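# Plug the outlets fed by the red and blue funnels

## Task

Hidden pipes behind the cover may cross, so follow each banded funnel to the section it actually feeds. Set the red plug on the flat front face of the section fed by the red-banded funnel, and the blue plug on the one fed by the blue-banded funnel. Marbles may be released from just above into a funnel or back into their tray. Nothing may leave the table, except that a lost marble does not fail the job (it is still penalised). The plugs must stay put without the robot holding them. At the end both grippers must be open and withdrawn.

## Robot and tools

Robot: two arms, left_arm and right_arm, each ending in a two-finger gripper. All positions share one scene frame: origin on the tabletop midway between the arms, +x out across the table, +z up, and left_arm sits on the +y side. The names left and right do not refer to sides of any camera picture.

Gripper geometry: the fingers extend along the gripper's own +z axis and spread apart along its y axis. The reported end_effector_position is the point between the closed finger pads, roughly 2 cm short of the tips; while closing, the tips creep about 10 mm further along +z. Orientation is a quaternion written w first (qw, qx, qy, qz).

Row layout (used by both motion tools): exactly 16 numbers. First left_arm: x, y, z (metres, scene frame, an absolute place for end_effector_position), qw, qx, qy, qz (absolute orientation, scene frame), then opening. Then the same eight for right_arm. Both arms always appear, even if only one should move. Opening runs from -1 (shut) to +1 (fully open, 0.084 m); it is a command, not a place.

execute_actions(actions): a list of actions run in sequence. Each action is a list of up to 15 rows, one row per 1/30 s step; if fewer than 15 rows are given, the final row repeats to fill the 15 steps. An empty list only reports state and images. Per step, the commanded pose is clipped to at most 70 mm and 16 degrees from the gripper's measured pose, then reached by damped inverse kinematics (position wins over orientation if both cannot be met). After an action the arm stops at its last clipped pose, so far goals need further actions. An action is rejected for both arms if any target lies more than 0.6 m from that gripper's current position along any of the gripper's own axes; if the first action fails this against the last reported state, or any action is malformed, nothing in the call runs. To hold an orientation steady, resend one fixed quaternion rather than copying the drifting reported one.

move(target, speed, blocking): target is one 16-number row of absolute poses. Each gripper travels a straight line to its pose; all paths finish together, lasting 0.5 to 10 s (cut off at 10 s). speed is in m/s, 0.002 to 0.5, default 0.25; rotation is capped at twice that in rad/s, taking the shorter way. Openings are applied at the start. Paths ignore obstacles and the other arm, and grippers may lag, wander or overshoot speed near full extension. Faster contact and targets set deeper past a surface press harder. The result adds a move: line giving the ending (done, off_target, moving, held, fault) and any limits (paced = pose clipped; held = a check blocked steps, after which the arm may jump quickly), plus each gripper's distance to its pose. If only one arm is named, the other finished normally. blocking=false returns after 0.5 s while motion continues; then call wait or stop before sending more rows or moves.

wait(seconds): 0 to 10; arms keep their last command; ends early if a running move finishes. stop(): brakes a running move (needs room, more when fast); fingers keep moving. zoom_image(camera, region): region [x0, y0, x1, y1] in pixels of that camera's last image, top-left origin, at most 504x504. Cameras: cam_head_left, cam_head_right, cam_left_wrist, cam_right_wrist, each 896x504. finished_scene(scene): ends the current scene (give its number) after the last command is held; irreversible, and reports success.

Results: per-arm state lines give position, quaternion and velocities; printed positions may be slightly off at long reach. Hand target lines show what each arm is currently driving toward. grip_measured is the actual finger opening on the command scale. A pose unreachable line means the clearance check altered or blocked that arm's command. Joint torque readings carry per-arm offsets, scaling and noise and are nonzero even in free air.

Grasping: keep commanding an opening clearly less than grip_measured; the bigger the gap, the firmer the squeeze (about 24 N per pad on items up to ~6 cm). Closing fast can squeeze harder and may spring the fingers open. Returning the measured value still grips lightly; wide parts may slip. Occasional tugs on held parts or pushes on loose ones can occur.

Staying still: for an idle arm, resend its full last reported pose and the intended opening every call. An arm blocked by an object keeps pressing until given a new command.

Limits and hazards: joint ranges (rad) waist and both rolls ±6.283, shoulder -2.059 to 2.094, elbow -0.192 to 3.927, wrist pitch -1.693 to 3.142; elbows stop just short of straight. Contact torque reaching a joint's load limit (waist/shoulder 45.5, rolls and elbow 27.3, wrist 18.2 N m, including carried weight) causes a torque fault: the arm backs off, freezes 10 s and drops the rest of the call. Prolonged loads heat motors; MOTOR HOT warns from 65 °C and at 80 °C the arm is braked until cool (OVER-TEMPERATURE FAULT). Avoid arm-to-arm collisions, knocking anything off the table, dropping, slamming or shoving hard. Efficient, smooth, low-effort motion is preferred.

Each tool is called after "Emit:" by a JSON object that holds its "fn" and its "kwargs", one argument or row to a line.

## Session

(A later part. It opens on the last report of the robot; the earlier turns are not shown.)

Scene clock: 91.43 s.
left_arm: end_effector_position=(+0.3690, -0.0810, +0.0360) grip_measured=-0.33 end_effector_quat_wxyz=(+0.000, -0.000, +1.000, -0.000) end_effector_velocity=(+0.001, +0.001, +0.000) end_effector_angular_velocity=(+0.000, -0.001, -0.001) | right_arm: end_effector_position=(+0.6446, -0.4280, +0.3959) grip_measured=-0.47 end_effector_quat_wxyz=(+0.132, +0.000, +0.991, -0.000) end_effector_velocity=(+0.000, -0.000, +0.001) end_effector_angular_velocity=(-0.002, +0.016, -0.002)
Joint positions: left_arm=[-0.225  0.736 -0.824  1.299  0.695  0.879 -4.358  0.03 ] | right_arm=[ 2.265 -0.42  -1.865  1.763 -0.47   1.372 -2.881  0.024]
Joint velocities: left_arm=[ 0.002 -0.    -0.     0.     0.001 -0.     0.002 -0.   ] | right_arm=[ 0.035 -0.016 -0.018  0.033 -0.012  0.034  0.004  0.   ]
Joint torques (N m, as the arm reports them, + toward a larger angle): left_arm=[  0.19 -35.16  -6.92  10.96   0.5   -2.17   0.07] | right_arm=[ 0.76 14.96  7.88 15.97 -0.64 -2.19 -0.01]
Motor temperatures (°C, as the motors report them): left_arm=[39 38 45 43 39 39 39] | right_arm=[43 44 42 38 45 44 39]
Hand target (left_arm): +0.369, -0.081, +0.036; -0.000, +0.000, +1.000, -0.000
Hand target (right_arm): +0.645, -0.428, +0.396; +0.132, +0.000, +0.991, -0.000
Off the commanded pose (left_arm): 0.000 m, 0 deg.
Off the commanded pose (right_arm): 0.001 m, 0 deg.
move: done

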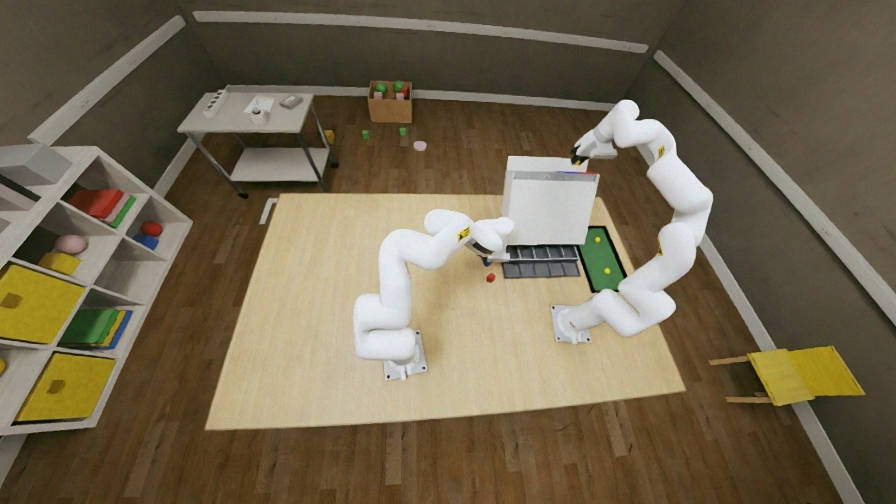

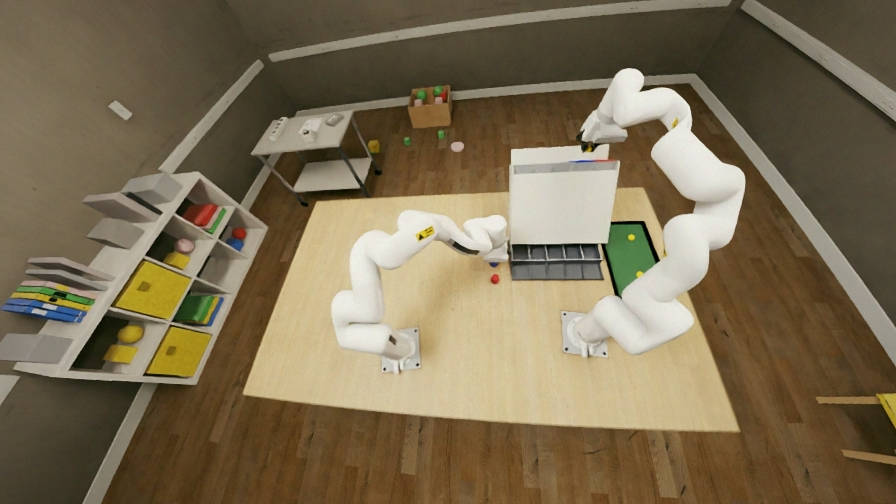

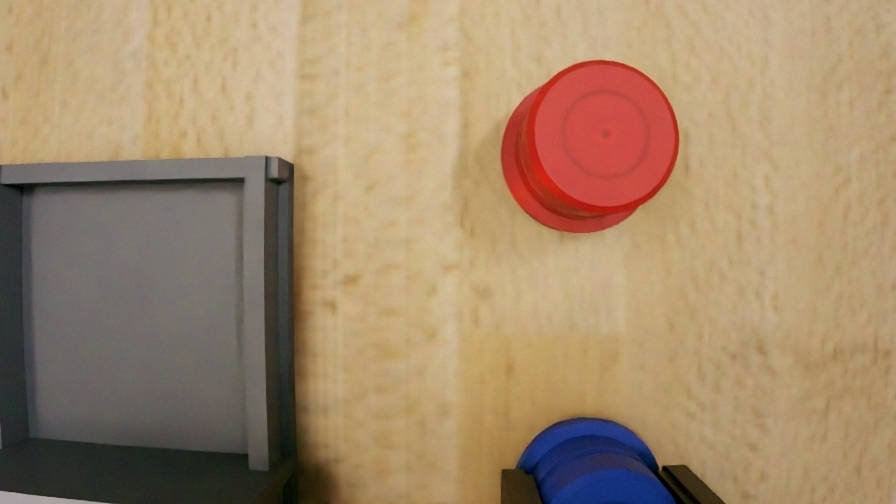

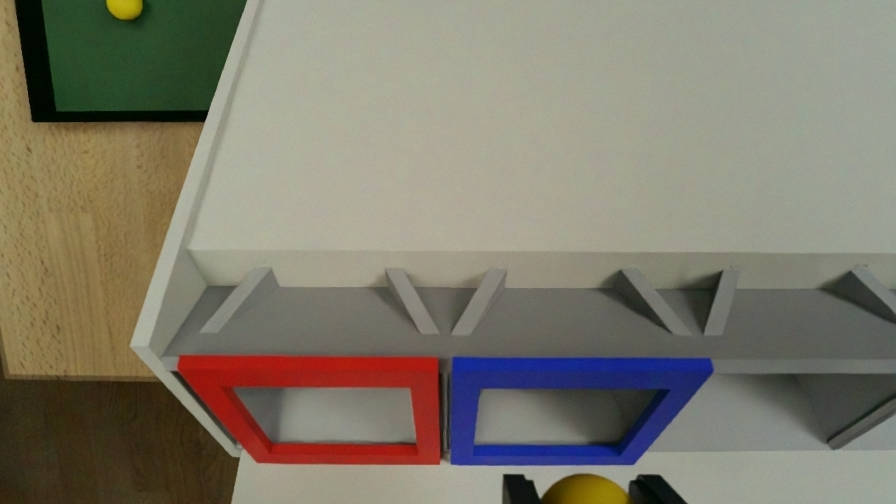

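Emit:
{"fn": "move", "kwargs": {
  "target": [0.369,-0.081,0.036,0,0,1,0,-0.65,0.654,-0.424,0.368,0.13,0,0.99,0,-0.7],
  "speed": 0.1
}}

Emit:
{"fn": "execute_actions", "kwargs": {
  "actions": [
    [[0.369,-0.081,0.036,0,0,1,0,-0.65,0.654,-0.424,0.368,0.13,0,0.99,0,0.1],[0.369,-0.081,0.036,0,0,1,0,-0.65,0.654,-0.424,0.368,0.13,0,0.99,0,0.1],[0.369,-0.081,0.036,0,0,1,0,-0.65,0.654,-0.424,0.368,0.13,0,0.99,0,0.1],[0.369,-0.081,0.036,0,0,1,0,-0.65,0.654,-0.424,0.368,0.13,0,0.99,0,0.1],[0.369,-0.081,0.036,0,0,1,0,-0.65,0.654,-0.424,0.368,0.13,0,0.99,0,0.1],[0.369,-0.081,0.036,0,0,1,0,-0.65,0.654,-0.424,0.368,0.13,0,0.99,0,0.1],[0.369,-0.081,0.036,0,0,1,0,-0.65,0.654,-0.424,0.368,0.13,0,0.99,0,0.1],[0.369,-0.081,0.036,0,0,1,0,-0.65,0.654,-0.424,0.368,0.13,0,0.99,0,0.1],[0.369,-0.081,0.036,0,0,1,0,-0.65,0.654,-0.424,0.371,0.13,0,0.99,0,0.1],[0.369,-0.081,0.036,0,0,1,0,-0.65,0.653,-0.424,0.375,0.13,0,0.99,0,0.1],[0.369,-0.081,0.036,0,0,1,0,-0.65,0.652,-0.424,0.38,0.13,0,0.99,0,0.1],[0.369,-0.081,0.036,0,0,1,0,-0.65,0.651,-0.424,0.385,0.13,0,0.99,0,0.1],[0.369,-0.081,0.036,0,0,1,0,-0.65,0.65,-0.424,0.39,0.13,0,0.99,0,0.1]]
  ]
}}

Emit:
{"fn": "move", "kwargs": {
  "target": [0.369,-0.081,0.036,0,0,1,0,-0.65,0.54,-0.52,0.38,0.087,0,0.996,0,0.1],
  "speed": 0.3
}}

Scene clock: 121.00 s.
left_arm: end_effector_position=(+0.3690, -0.0810, +0.0360) grip_measured=-0.33 end_effector_quat_wxyz=(+0.000, -0.000, +1.000, -0.000) end_effector_velocity=(+0.001, +0.001, +0.000) end_effector_angular_velocity=(+0.002, +0.000, +0.001) | right_arm: end_effector_position=(+0.6539, -0.4240, +0.3684) grip_measured=-0.47 end_effector_quat_wxyz=(+0.130, -0.000, +0.991, -0.000) end_effector_velocity=(+0.001, -0.000, -0.002) end_effector_angular_velocity=(-0.002, -0.001, +0.001)
Joint positions: left_arm=[-0.225  0.736 -0.824  1.299  0.695  0.879 -4.358  0.03 ] | right_arm=[ 2.288 -0.45  -1.888  1.715 -0.499  1.314 -2.856  0.024]
Joint velocities: left_arm=[ 0.001 -0.     0.001  0.001 -0.001  0.002  0.001  0.   ] | right_arm=[ 0.003 -0.002 -0.004 -0.003 -0.003 -0.006  0.     0.   ]
Joint torques (N m, as the arm reports them, + toward a larger angle): left_arm=[ -0.05 -34.61  -7.19  11.31   0.37  -1.98   0.  ] | right_arm=[ 0.59 16.04  7.72 15.81 -0.4  -1.71  0.03]
Motor temperatures (°C, as the motors report them): left_arm=[39 38 45 43 39 39 39] | right_arm=[43 44 41 38 45 44 39]
Hand target (left_arm): +0.369, -0.081, +0.036; -0.000, +0.000, +1.000, -0.000
Hand target (right_arm): +0.654, -0.424, +0.368; +0.130, -0.000, +0.991, -0.000
Off the commanded pose (left_arm): 0.000 m, 0 deg.
Off the commanded pose (right_arm): 0.000 m, 0 deg.
move: done

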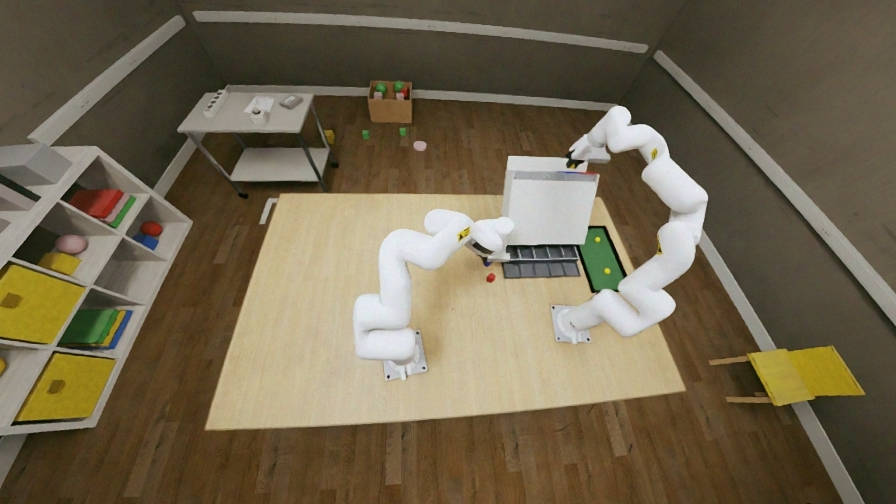

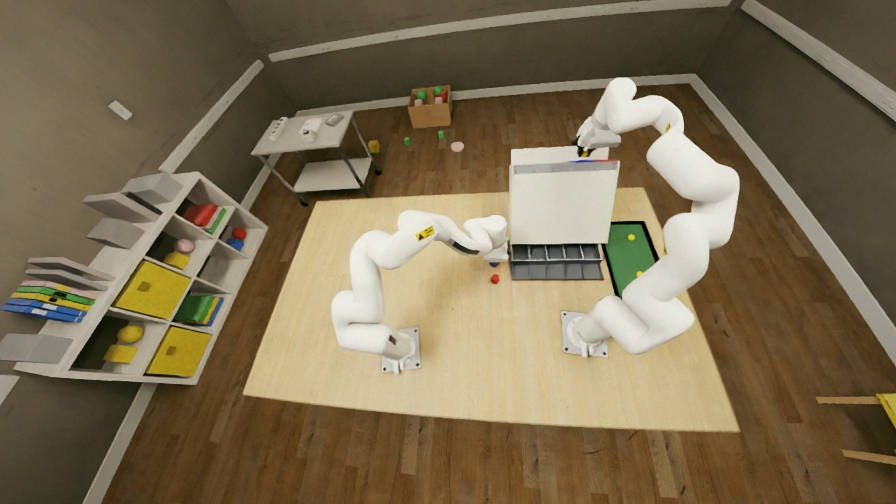

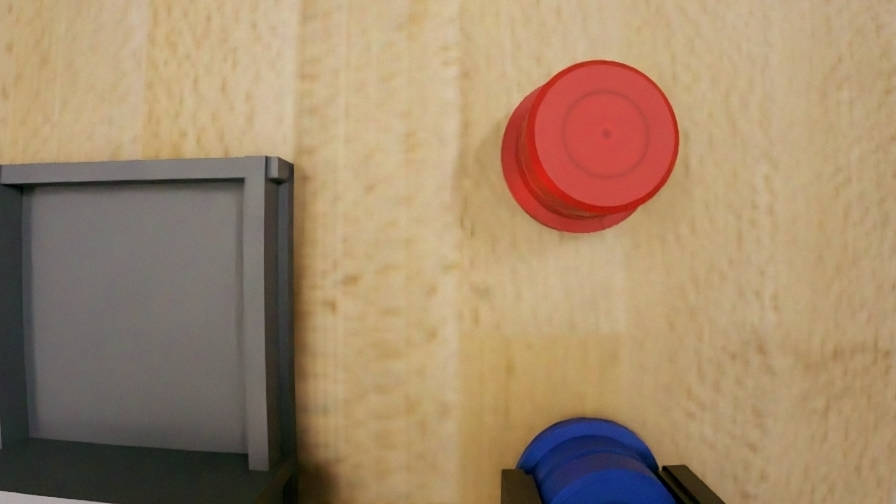

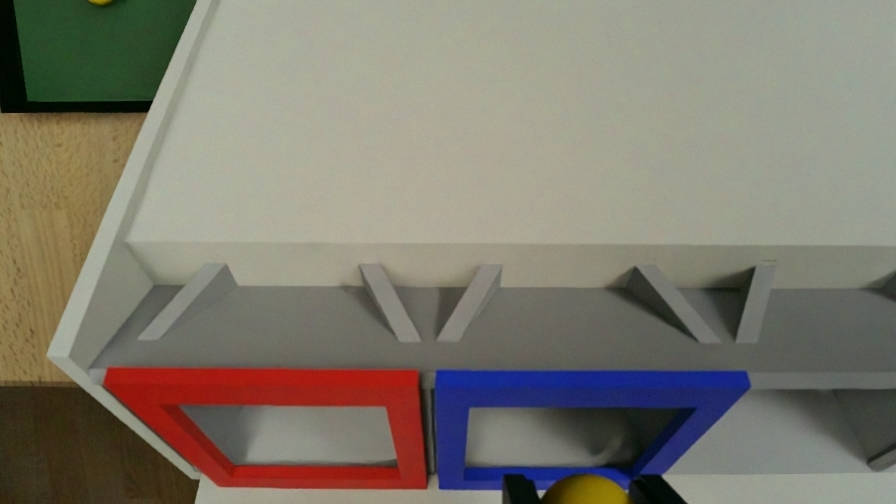

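Scene clock: 121.50 s.
left_arm: end_effector_position=(+0.3690, -0.0810, +0.0360) grip_measured=-0.33 end_effector_quat_wxyz=(+0.000, +0.000, +1.000, +0.000) end_effector_velocity=(-0.000, +0.000, -0.000) end_effector_angular_velocity=(+0.000, +0.000, +0.000) | right_arm: end_effector_position=(+0.6521, -0.4241, +0.3792) grip_measured=+0.09 end_effector_quat_wxyz=(+0.130, +0.000, +0.991, +0.000) end_effector_velocity=(-0.013, +0.004, +0.110) end_effector_angular_velocity=(+0.004, -0.050, -0.000)
Joint positions: left_arm=[-0.225  0.736 -0.824  1.299  0.695  0.879 -4.358  0.03 ] | right_arm=[ 2.295 -0.446 -1.886  1.744 -0.494  1.343 -2.861  0.048]
Joint velocities: left_arm=[-0.    -0.     0.001 -0.    -0.    -0.    -0.     0.   ] | right_arm=[ 0.045  0.058  0.036  0.26   0.047  0.22  -0.045  0.   ]
Joint torques (N m, as the arm reports them, + toward a larger angle): left_arm=[  0.16 -34.47  -7.15  11.15   0.14  -2.04   0.24] | right_arm=[ 0.3  15.48  7.81 15.85 -0.34 -1.74  0.09]
Motor temperatures (°C, as the motors report them): left_arm=[39 38 45 43 39 39 39] | right_arm=[43 44 41 38 45 44 39]
Hand target (left_arm): +0.369, -0.081, +0.036; -0.000, +0.000, +1.000, -0.000
Hand target (right_arm): +0.650, -0.424, +0.390; +0.131, -0.000, +0.991, +0.000
Off the commanded pose (left_arm): 0.000 m, 0 deg.
Off the commanded pose (right_arm): 0.011 m, 0 deg.

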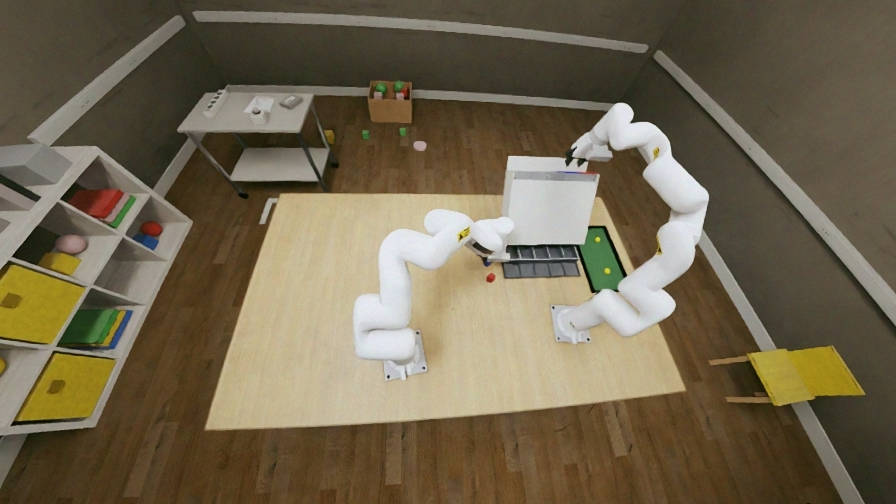

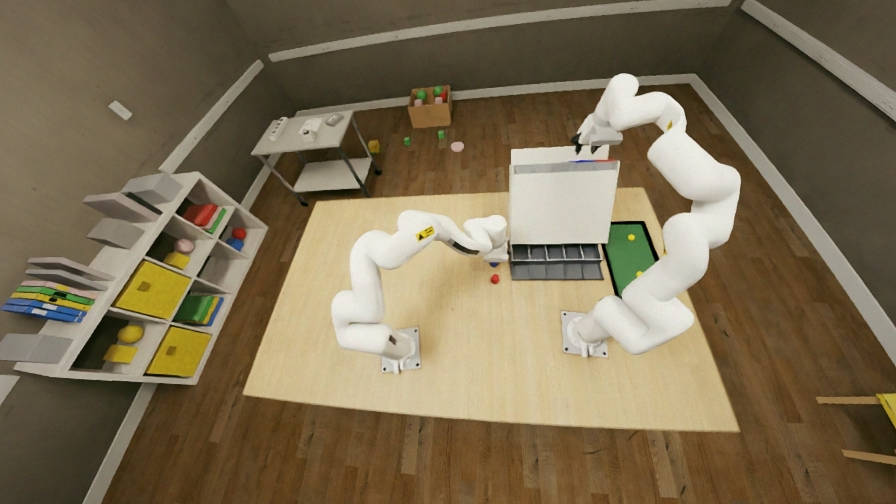

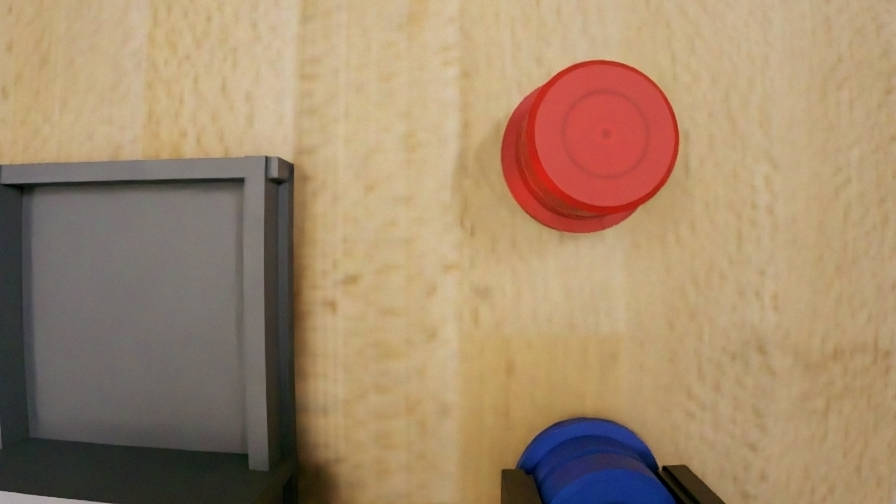

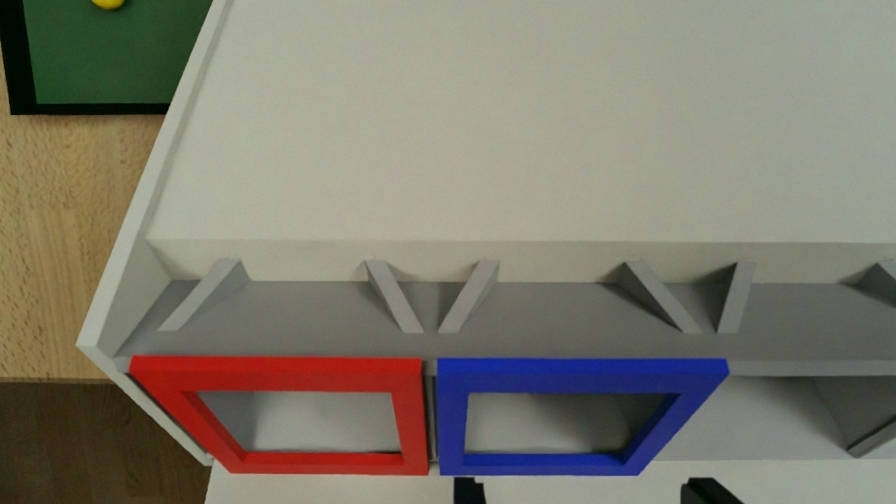

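Scene clock: 123.00 s.
left_arm: end_effector_position=(+0.3690, -0.0810, +0.0360) grip_measured=-0.33 end_effector_quat_wxyz=(-0.000, -0.000, +1.000, -0.000) end_effector_velocity=(+0.001, +0.001, -0.000) end_effector_angular_velocity=(+0.000, +0.001, +0.002) | right_arm: end_effector_position=(+0.5413, -0.5200, +0.3798) grip_measured=+0.09 end_effector_quat_wxyz=(+0.048, +0.000, +0.999, +0.008) end_effector_velocity=(-0.002, -0.000, +0.006) end_effector_angular_velocity=(-0.001, -0.050, +0.001)
Joint positions: left_arm=[-0.225  0.736 -0.824  1.299  0.695  0.879 -4.358  0.03 ] | right_arm=[ 1.509  0.071 -1.685  1.523  0.112  1.442 -3.417  0.048]
Joint velocities: left_arm=[ 0.002  0.     0.    -0.001 -0.    -0.    -0.     0.   ] | right_arm=[ 0.18   0.3   -0.407 -0.045  0.329 -0.02  -0.245 -0.   ]
Joint torques (N m, as the arm reports them, + toward a larger angle): left_arm=[ -0.52 -34.69  -6.84  11.12   0.17  -1.91  -0.07] | right_arm=[ 1.74  1.93 -1.93 17.1   0.25 -1.67 -0.19]
Motor temperatures (°C, as the motors report them): left_arm=[39 38 45 43 39 39 39] | right_arm=[43 44 41 38 45 44 39]
Hand target (left_arm): +0.369, -0.081, +0.036; +0.000, +0.000, +1.000, -0.000
Hand target (right_arm): +0.541, -0.520, +0.382; +0.055, +0.000, +0.998, +0.007
Off the commanded pose (left_arm): 0.000 m, 0 deg.
Off the commanded pose (right_arm): 0.001 m, 5 deg.
move: off_target (right_arm)

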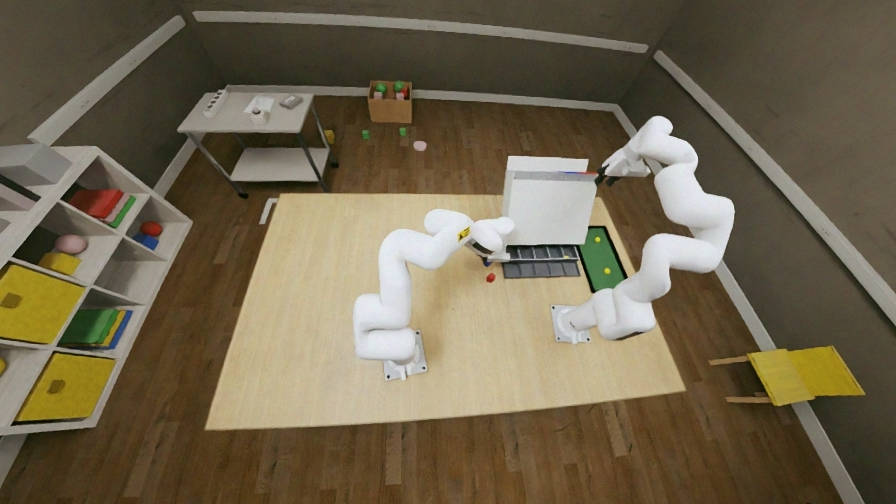

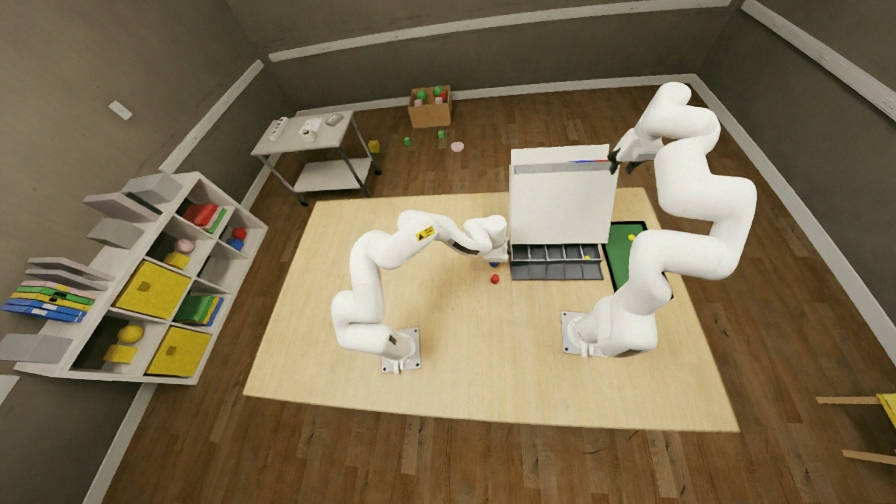

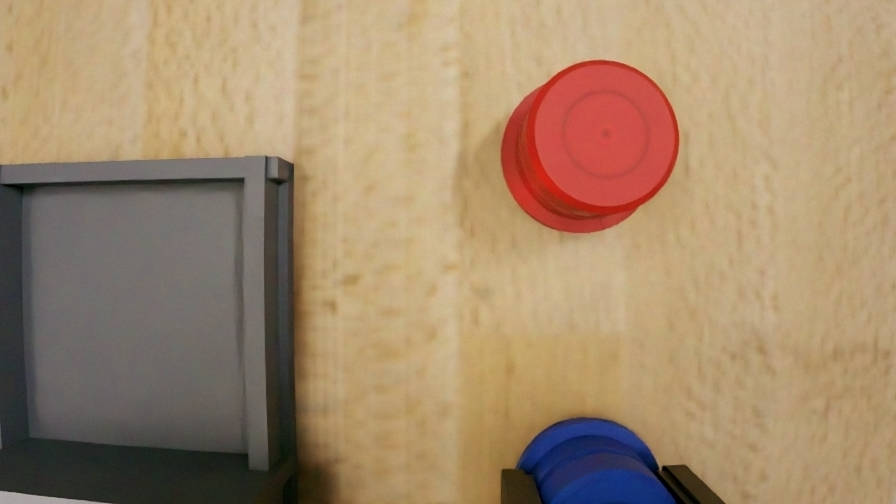

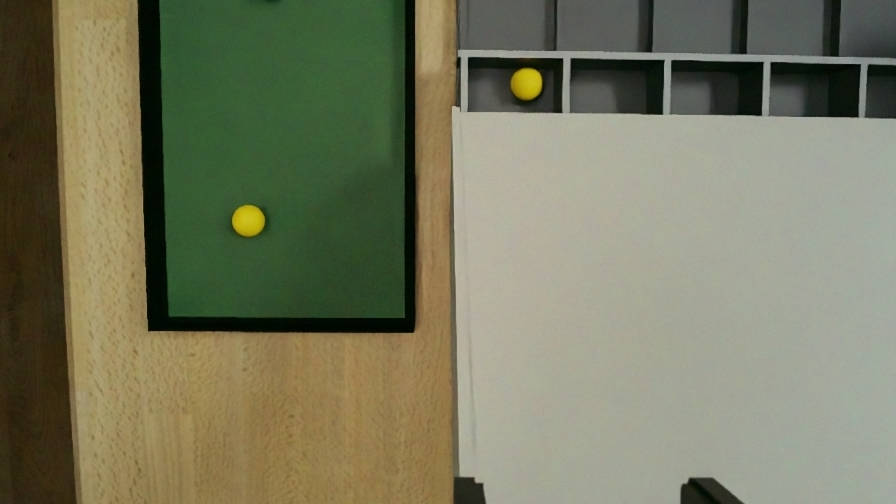

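Emit:
{"fn": "move", "kwargs": {
  "target": [0.36,-0.10,0.105,0,0,1,0,-0.65,0.486,-0.705,0.10,0,0,1,0,0.1],
  "speed": 0.3
}}

Scene clock: 145.87 s.
left_arm: end_effector_position=(+0.3604, -0.1001, +0.1050) grip_measured=-0.33 end_effector_quat_wxyz=(+0.000, -0.000, +1.000, -0.000) end_effector_velocity=(-0.000, +0.000, -0.000) end_effector_angular_velocity=(+0.001, +0.001, +0.001) | right_arm: end_effector_position=(+0.4859, -0.7056, +0.1009) grip_measured=+0.09 end_effector_quat_wxyz=(+0.001, -0.000, +1.000, -0.000) end_effector_velocity=(+0.001, -0.001, -0.001) end_effector_angular_velocity=(+0.004, +0.010, -0.001)
Joint positions: left_arm=[-0.217  0.644 -0.913  1.361  0.593  1.017 -4.329  0.03 ] | right_arm=[ 1.743 -0.515 -2.145  1.138 -0.548  0.916 -3.347  0.048]
Joint velocities: left_arm=[ 0.     0.     0.    -0.001  0.     0.001 -0.001 -0.   ] | right_arm=[ 0.013 -0.01  -0.008  0.015 -0.002  0.017  0.002  0.   ]
Joint torques (N m, as the arm reports them, + toward a larger angle): left_arm=[  0.06 -34.37  -7.01  13.84  -0.09  -2.1    0.11] | right_arm=[ 0.22 17.01  8.13 14.46 -0.67 -1.58  0.14]
Motor temperatures (°C, as the motors report them): left_arm=[39 38 45 43 39 39 39] | right_arm=[43 44 40 39 45 44 39]
Hand target (left_arm): +0.360, -0.100, +0.105; +0.000, -0.000, +1.000, -0.000
Hand target (right_arm): +0.486, -0.706, +0.101; +0.000, -0.000, +1.000, -0.000
Off the commanded pose (left_arm): 0.000 m, 0 deg.
Off the commanded pose (right_arm): 0.001 m, 0 deg.
move: done; limits=paced

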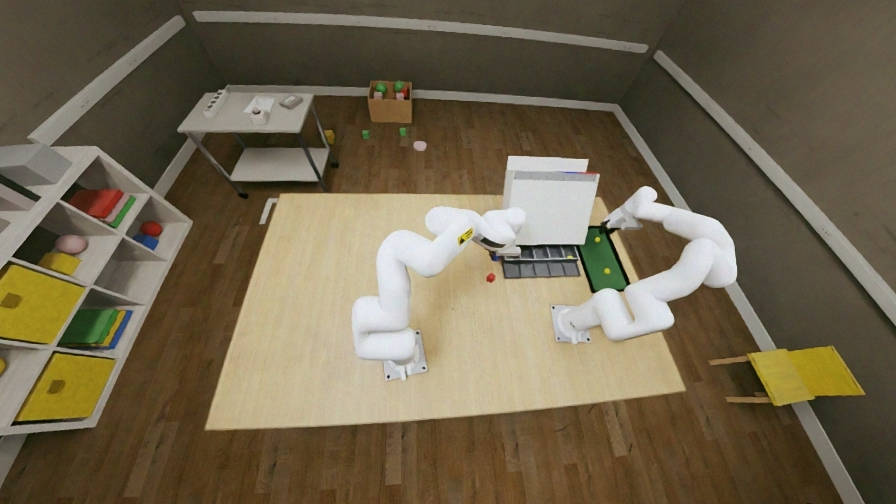

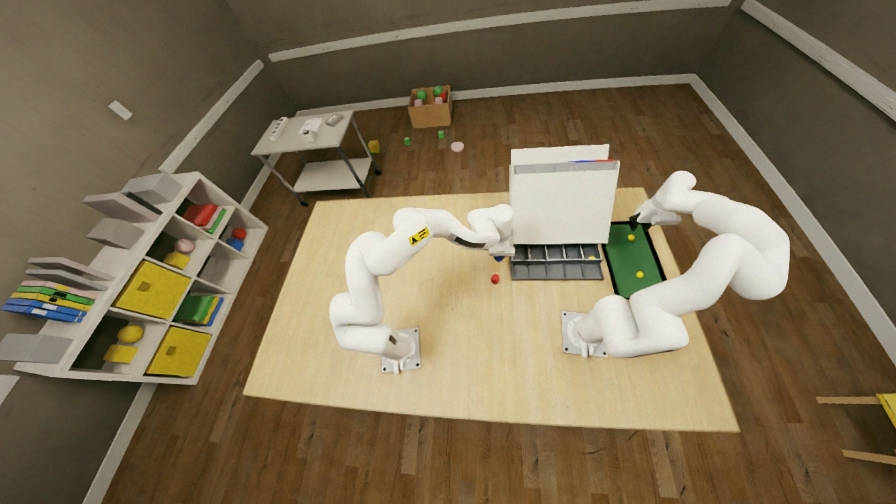

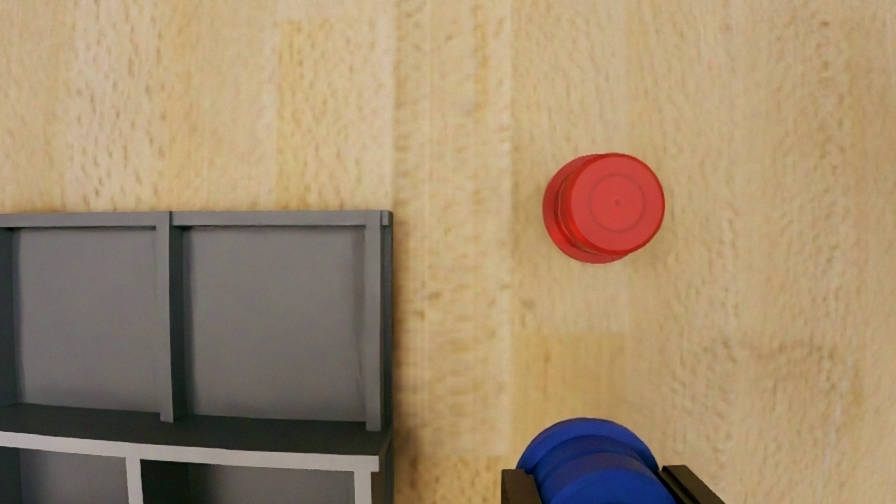

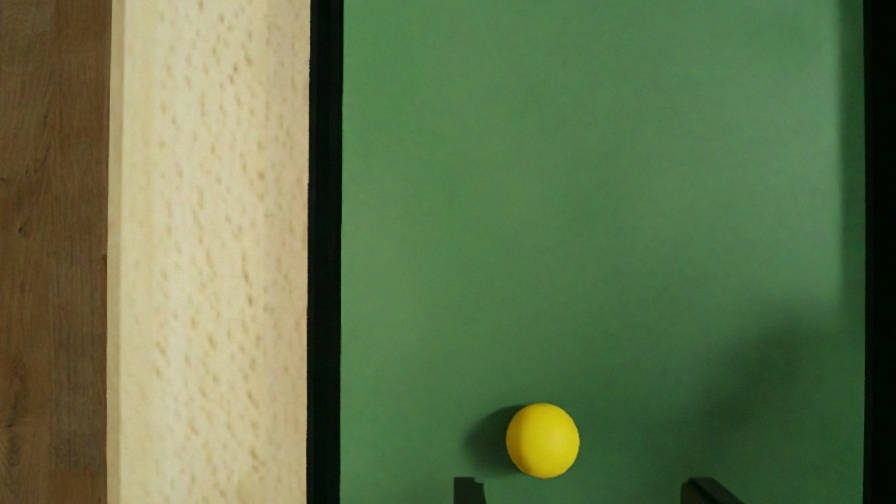

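Emit:
{"fn": "move", "kwargs": {
  "target": [0.322,-0.271,0.095,0,0,1,0,-0.65,0.486,-0.705,0.029,0,0,1,0,0.1],
  "speed": 0.28
}}

Emit:
{"fn": "execute_actions", "kwargs": {
  "actions": [
    [[0.322,-0.271,0.093,0,0,1,0,-0.65,0.486,-0.705,0.029,0,0,1,0,0.0],[0.322,-0.271,0.091,0,0,1,0,-0.65,0.486,-0.705,0.029,0,0,1,0,-0.1],[0.322,-0.271,0.089,0,0,1,0,-0.65,0.486,-0.705,0.029,0,0,1,0,-0.2],[0.322,-0.271,0.087,0,0,1,0,-0.65,0.486,-0.705,0.029,0,0,1,0,-0.3],[0.322,-0.271,0.085,0,0,1,0,-0.65,0.486,-0.705,0.029,0,0,1,0,-0.36],[0.322,-0.271,0.083,0,0,1,0,-0.65,0.486,-0.705,0.029,0,0,1,0,-0.42],[0.322,-0.271,0.081,0,0,1,0,-0.65,0.486,-0.705,0.029,0,0,1,0,-0.48],[0.322,-0.271,0.079,0,0,1,0,-0.65,0.486,-0.705,0.029,0,0,1,0,-0.54],[0.322,-0.271,0.077,0,0,1,0,-0.65,0.486,-0.705,0.029,0,0,1,0,-0.6],[0.322,-0.271,0.075,0,0,1,0,-0.65,0.486,-0.705,0.029,0,0,1,0,-0.65],[0.322,-0.271,0.075,0,0,1,0,-0.65,0.486,-0.705,0.029,0,0,1,0,-0.7]]
  ]
}}

Scene clock: 165.67 s.
left_arm: end_effector_position=(+0.3229, -0.2708, +0.0946) grip_measured=-0.33 end_effector_quat_wxyz=(+0.001, +0.000, +1.000, +0.000) end_effector_velocity=(+0.000, -0.002, -0.000) end_effector_angular_velocity=(+0.014, +0.005, -0.002) | right_arm: end_effector_position=(+0.4861, -0.7052, +0.0292) grip_measured=+0.09 end_effector_quat_wxyz=(+0.000, -0.000, +1.000, -0.000) end_effector_velocity=(-0.000, -0.000, -0.001) end_effector_angular_velocity=(+0.000, +0.000, -0.002)
Joint positions: left_arm=[-0.758  1.02  -0.811  2.034  0.705  1.274 -4.472  0.03 ] | right_arm=[ 1.841 -0.654 -2.278  1.12  -0.707  0.793 -3.247  0.048]
Joint velocities: left_arm=[-0.024  0.019  0.007  0.047 -0.002  0.033  0.011  0.   ] | right_arm=[ 0.    -0.001 -0.002  0.    -0.001 -0.001  0.002 -0.   ]
Joint torques (N m, as the arm reports them, + toward a larger angle): left_arm=[  0.25 -50.1   -7.48  12.83  -0.01  -2.43   0.11] | right_arm=[ 0.71 18.52  9.48 12.57 -0.35 -1.44  0.21]
Motor temperatures (°C, as the motors report them): left_arm=[39 38 45 43 39 39 39] | right_arm=[43 44 41 39 45 44 39]
Hand target (left_arm): +0.323, -0.271, +0.095; +0.001, +0.000, +1.000, +0.001
Hand target (right_arm): +0.486, -0.705, +0.029; +0.000, -0.000, +1.000, -0.000
Off the commanded pose (left_arm): 0.001 m, 0 deg.
Off the commanded pose (right_arm): 0.000 m, 0 deg.
move: done

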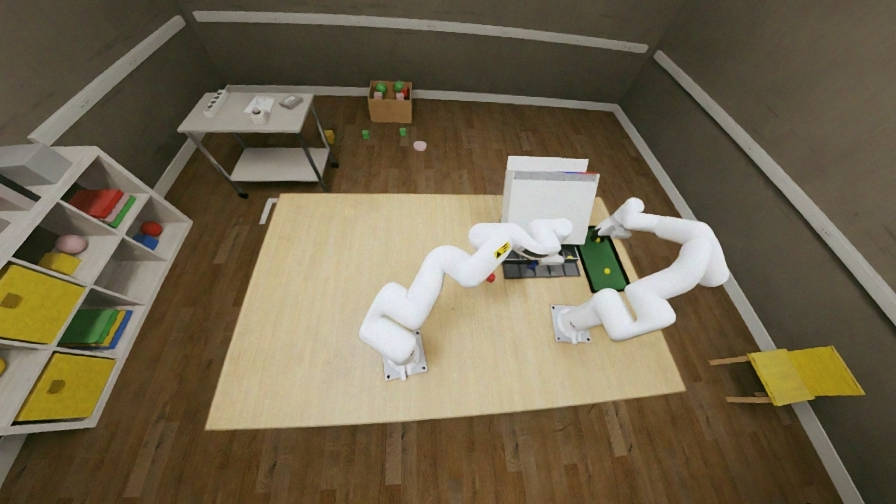

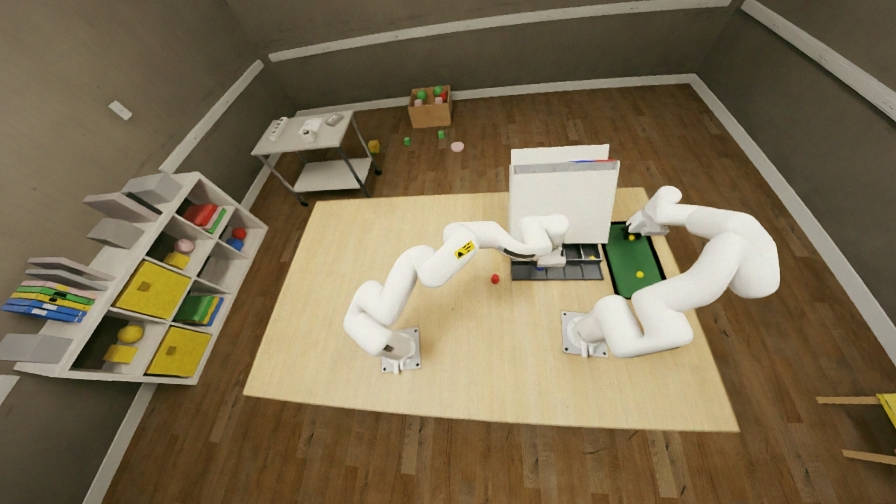

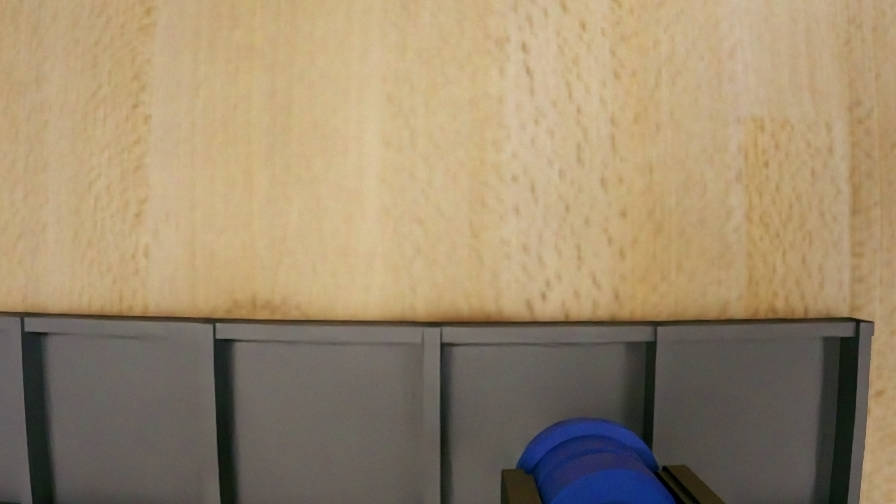

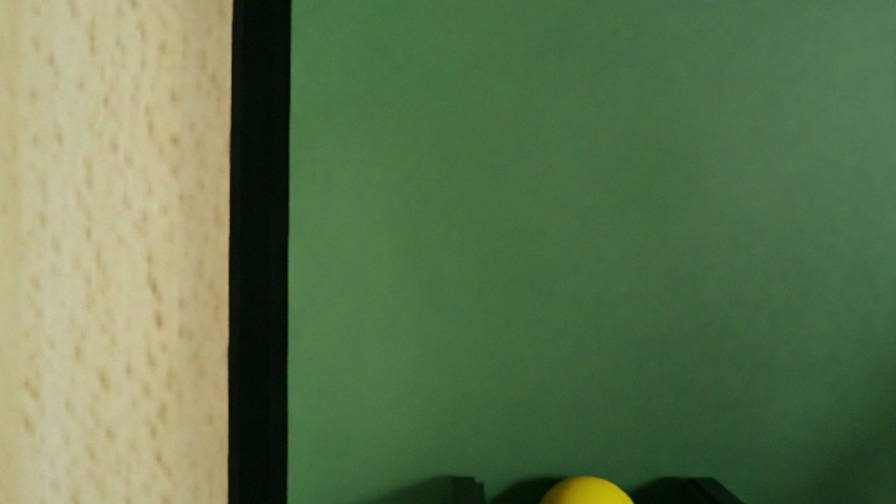

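Scene clock: 166.17 s.
left_arm: end_effector_position=(+0.3217, -0.2705, +0.0761) grip_measured=-0.33 end_effector_quat_wxyz=(-0.000, +0.000, +1.000, +0.001) end_effector_velocity=(+0.001, -0.002, -0.017) end_effector_angular_velocity=(-0.006, -0.003, +0.000) | right_arm: end_effector_position=(+0.4860, -0.7050, +0.0290) grip_measured=-0.47 end_effector_quat_wxyz=(+0.000, -0.000, +1.000, -0.000) end_effector_velocity=(+0.001, +0.000, +0.000) end_effector_angular_velocity=(-0.000, -0.002, -0.001)
Joint positions: left_arm=[-0.756  1.042 -0.802  2.016  0.715  1.242 -4.48   0.03 ] | right_arm=[ 1.842 -0.654 -2.278  1.12  -0.707  0.793 -3.247  0.024]
Joint velocities: left_arm=[-0.001  0.024  0.01  -0.01   0.014 -0.037 -0.007 -0.   ] | right_arm=[ 0.     0.     0.001 -0.    -0.    -0.001  0.002 -0.   ]
Joint torques (N m, as the arm reports them, + toward a larger angle): left_arm=[  0.04 -52.02  -7.8   13.22   0.25  -2.47   0.14] | right_arm=[ 0.87 19.07  9.27 12.65 -0.18 -1.49 -0.13]
Motor temperatures (°C, as the motors report them): left_arm=[39 38 45 43 39 39 39] | right_arm=[43 44 41 38 45 44 39]
Hand target (left_arm): +0.322, -0.271, +0.075; -0.000, +0.000, +1.000, +0.000
Hand target (right_arm): +0.486, -0.705, +0.029; +0.000, -0.000, +1.000, -0.000
Off the commanded pose (left_arm): 0.001 m, 0 deg.
Off the commanded pose (right_arm): 0.000 m, 0 deg.

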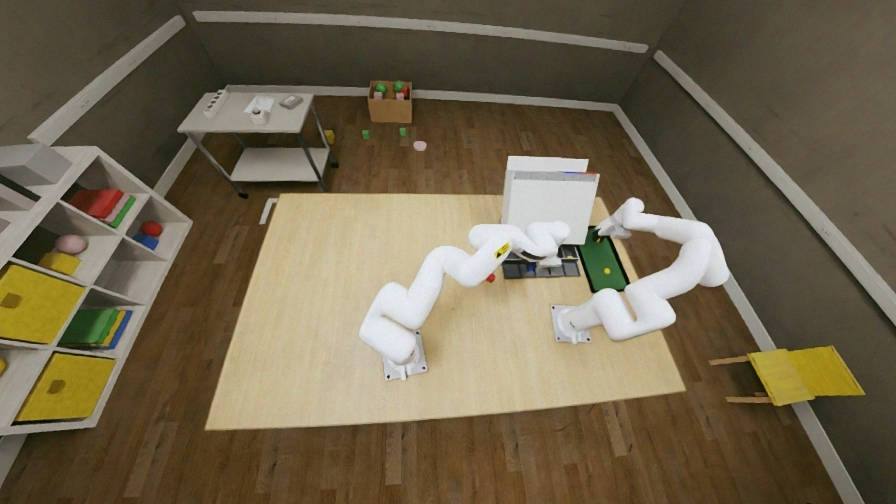

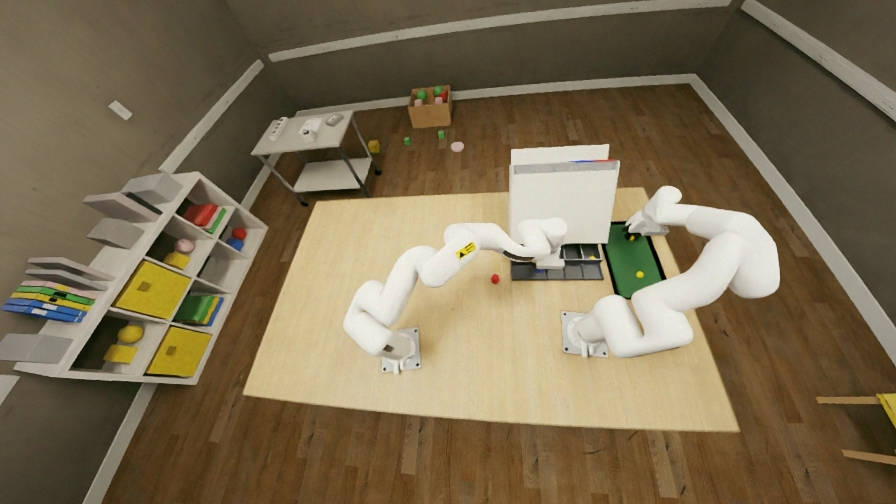

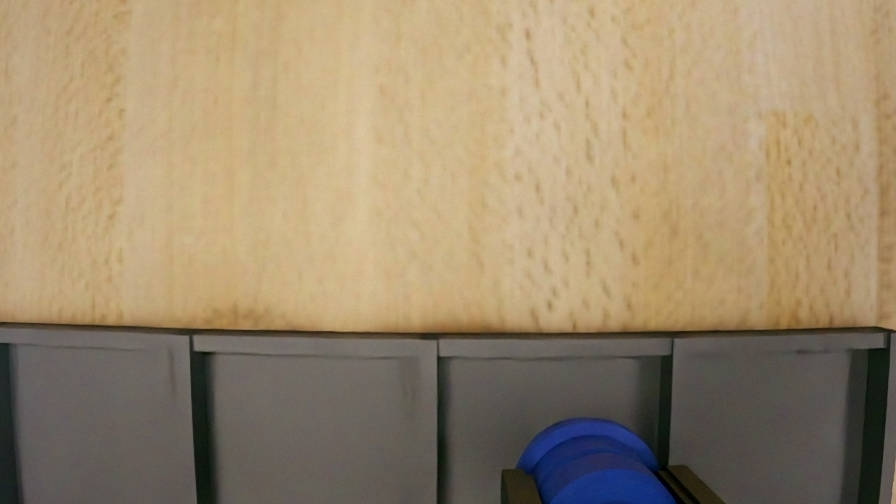

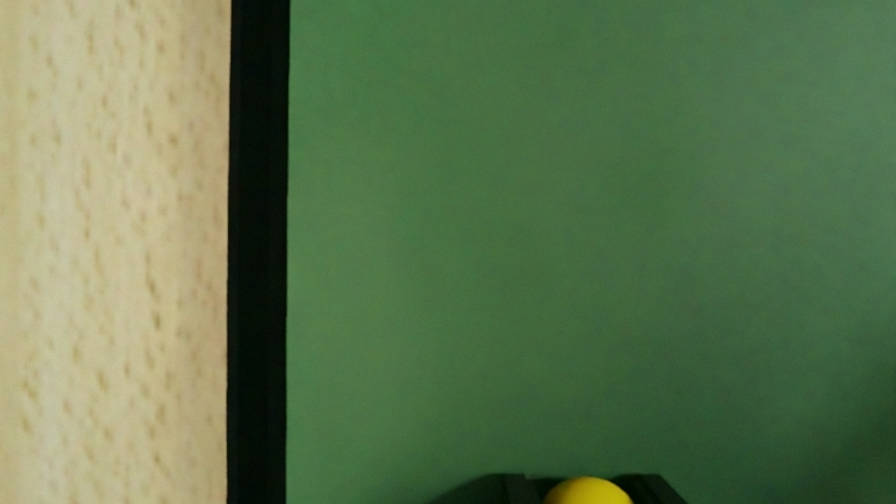

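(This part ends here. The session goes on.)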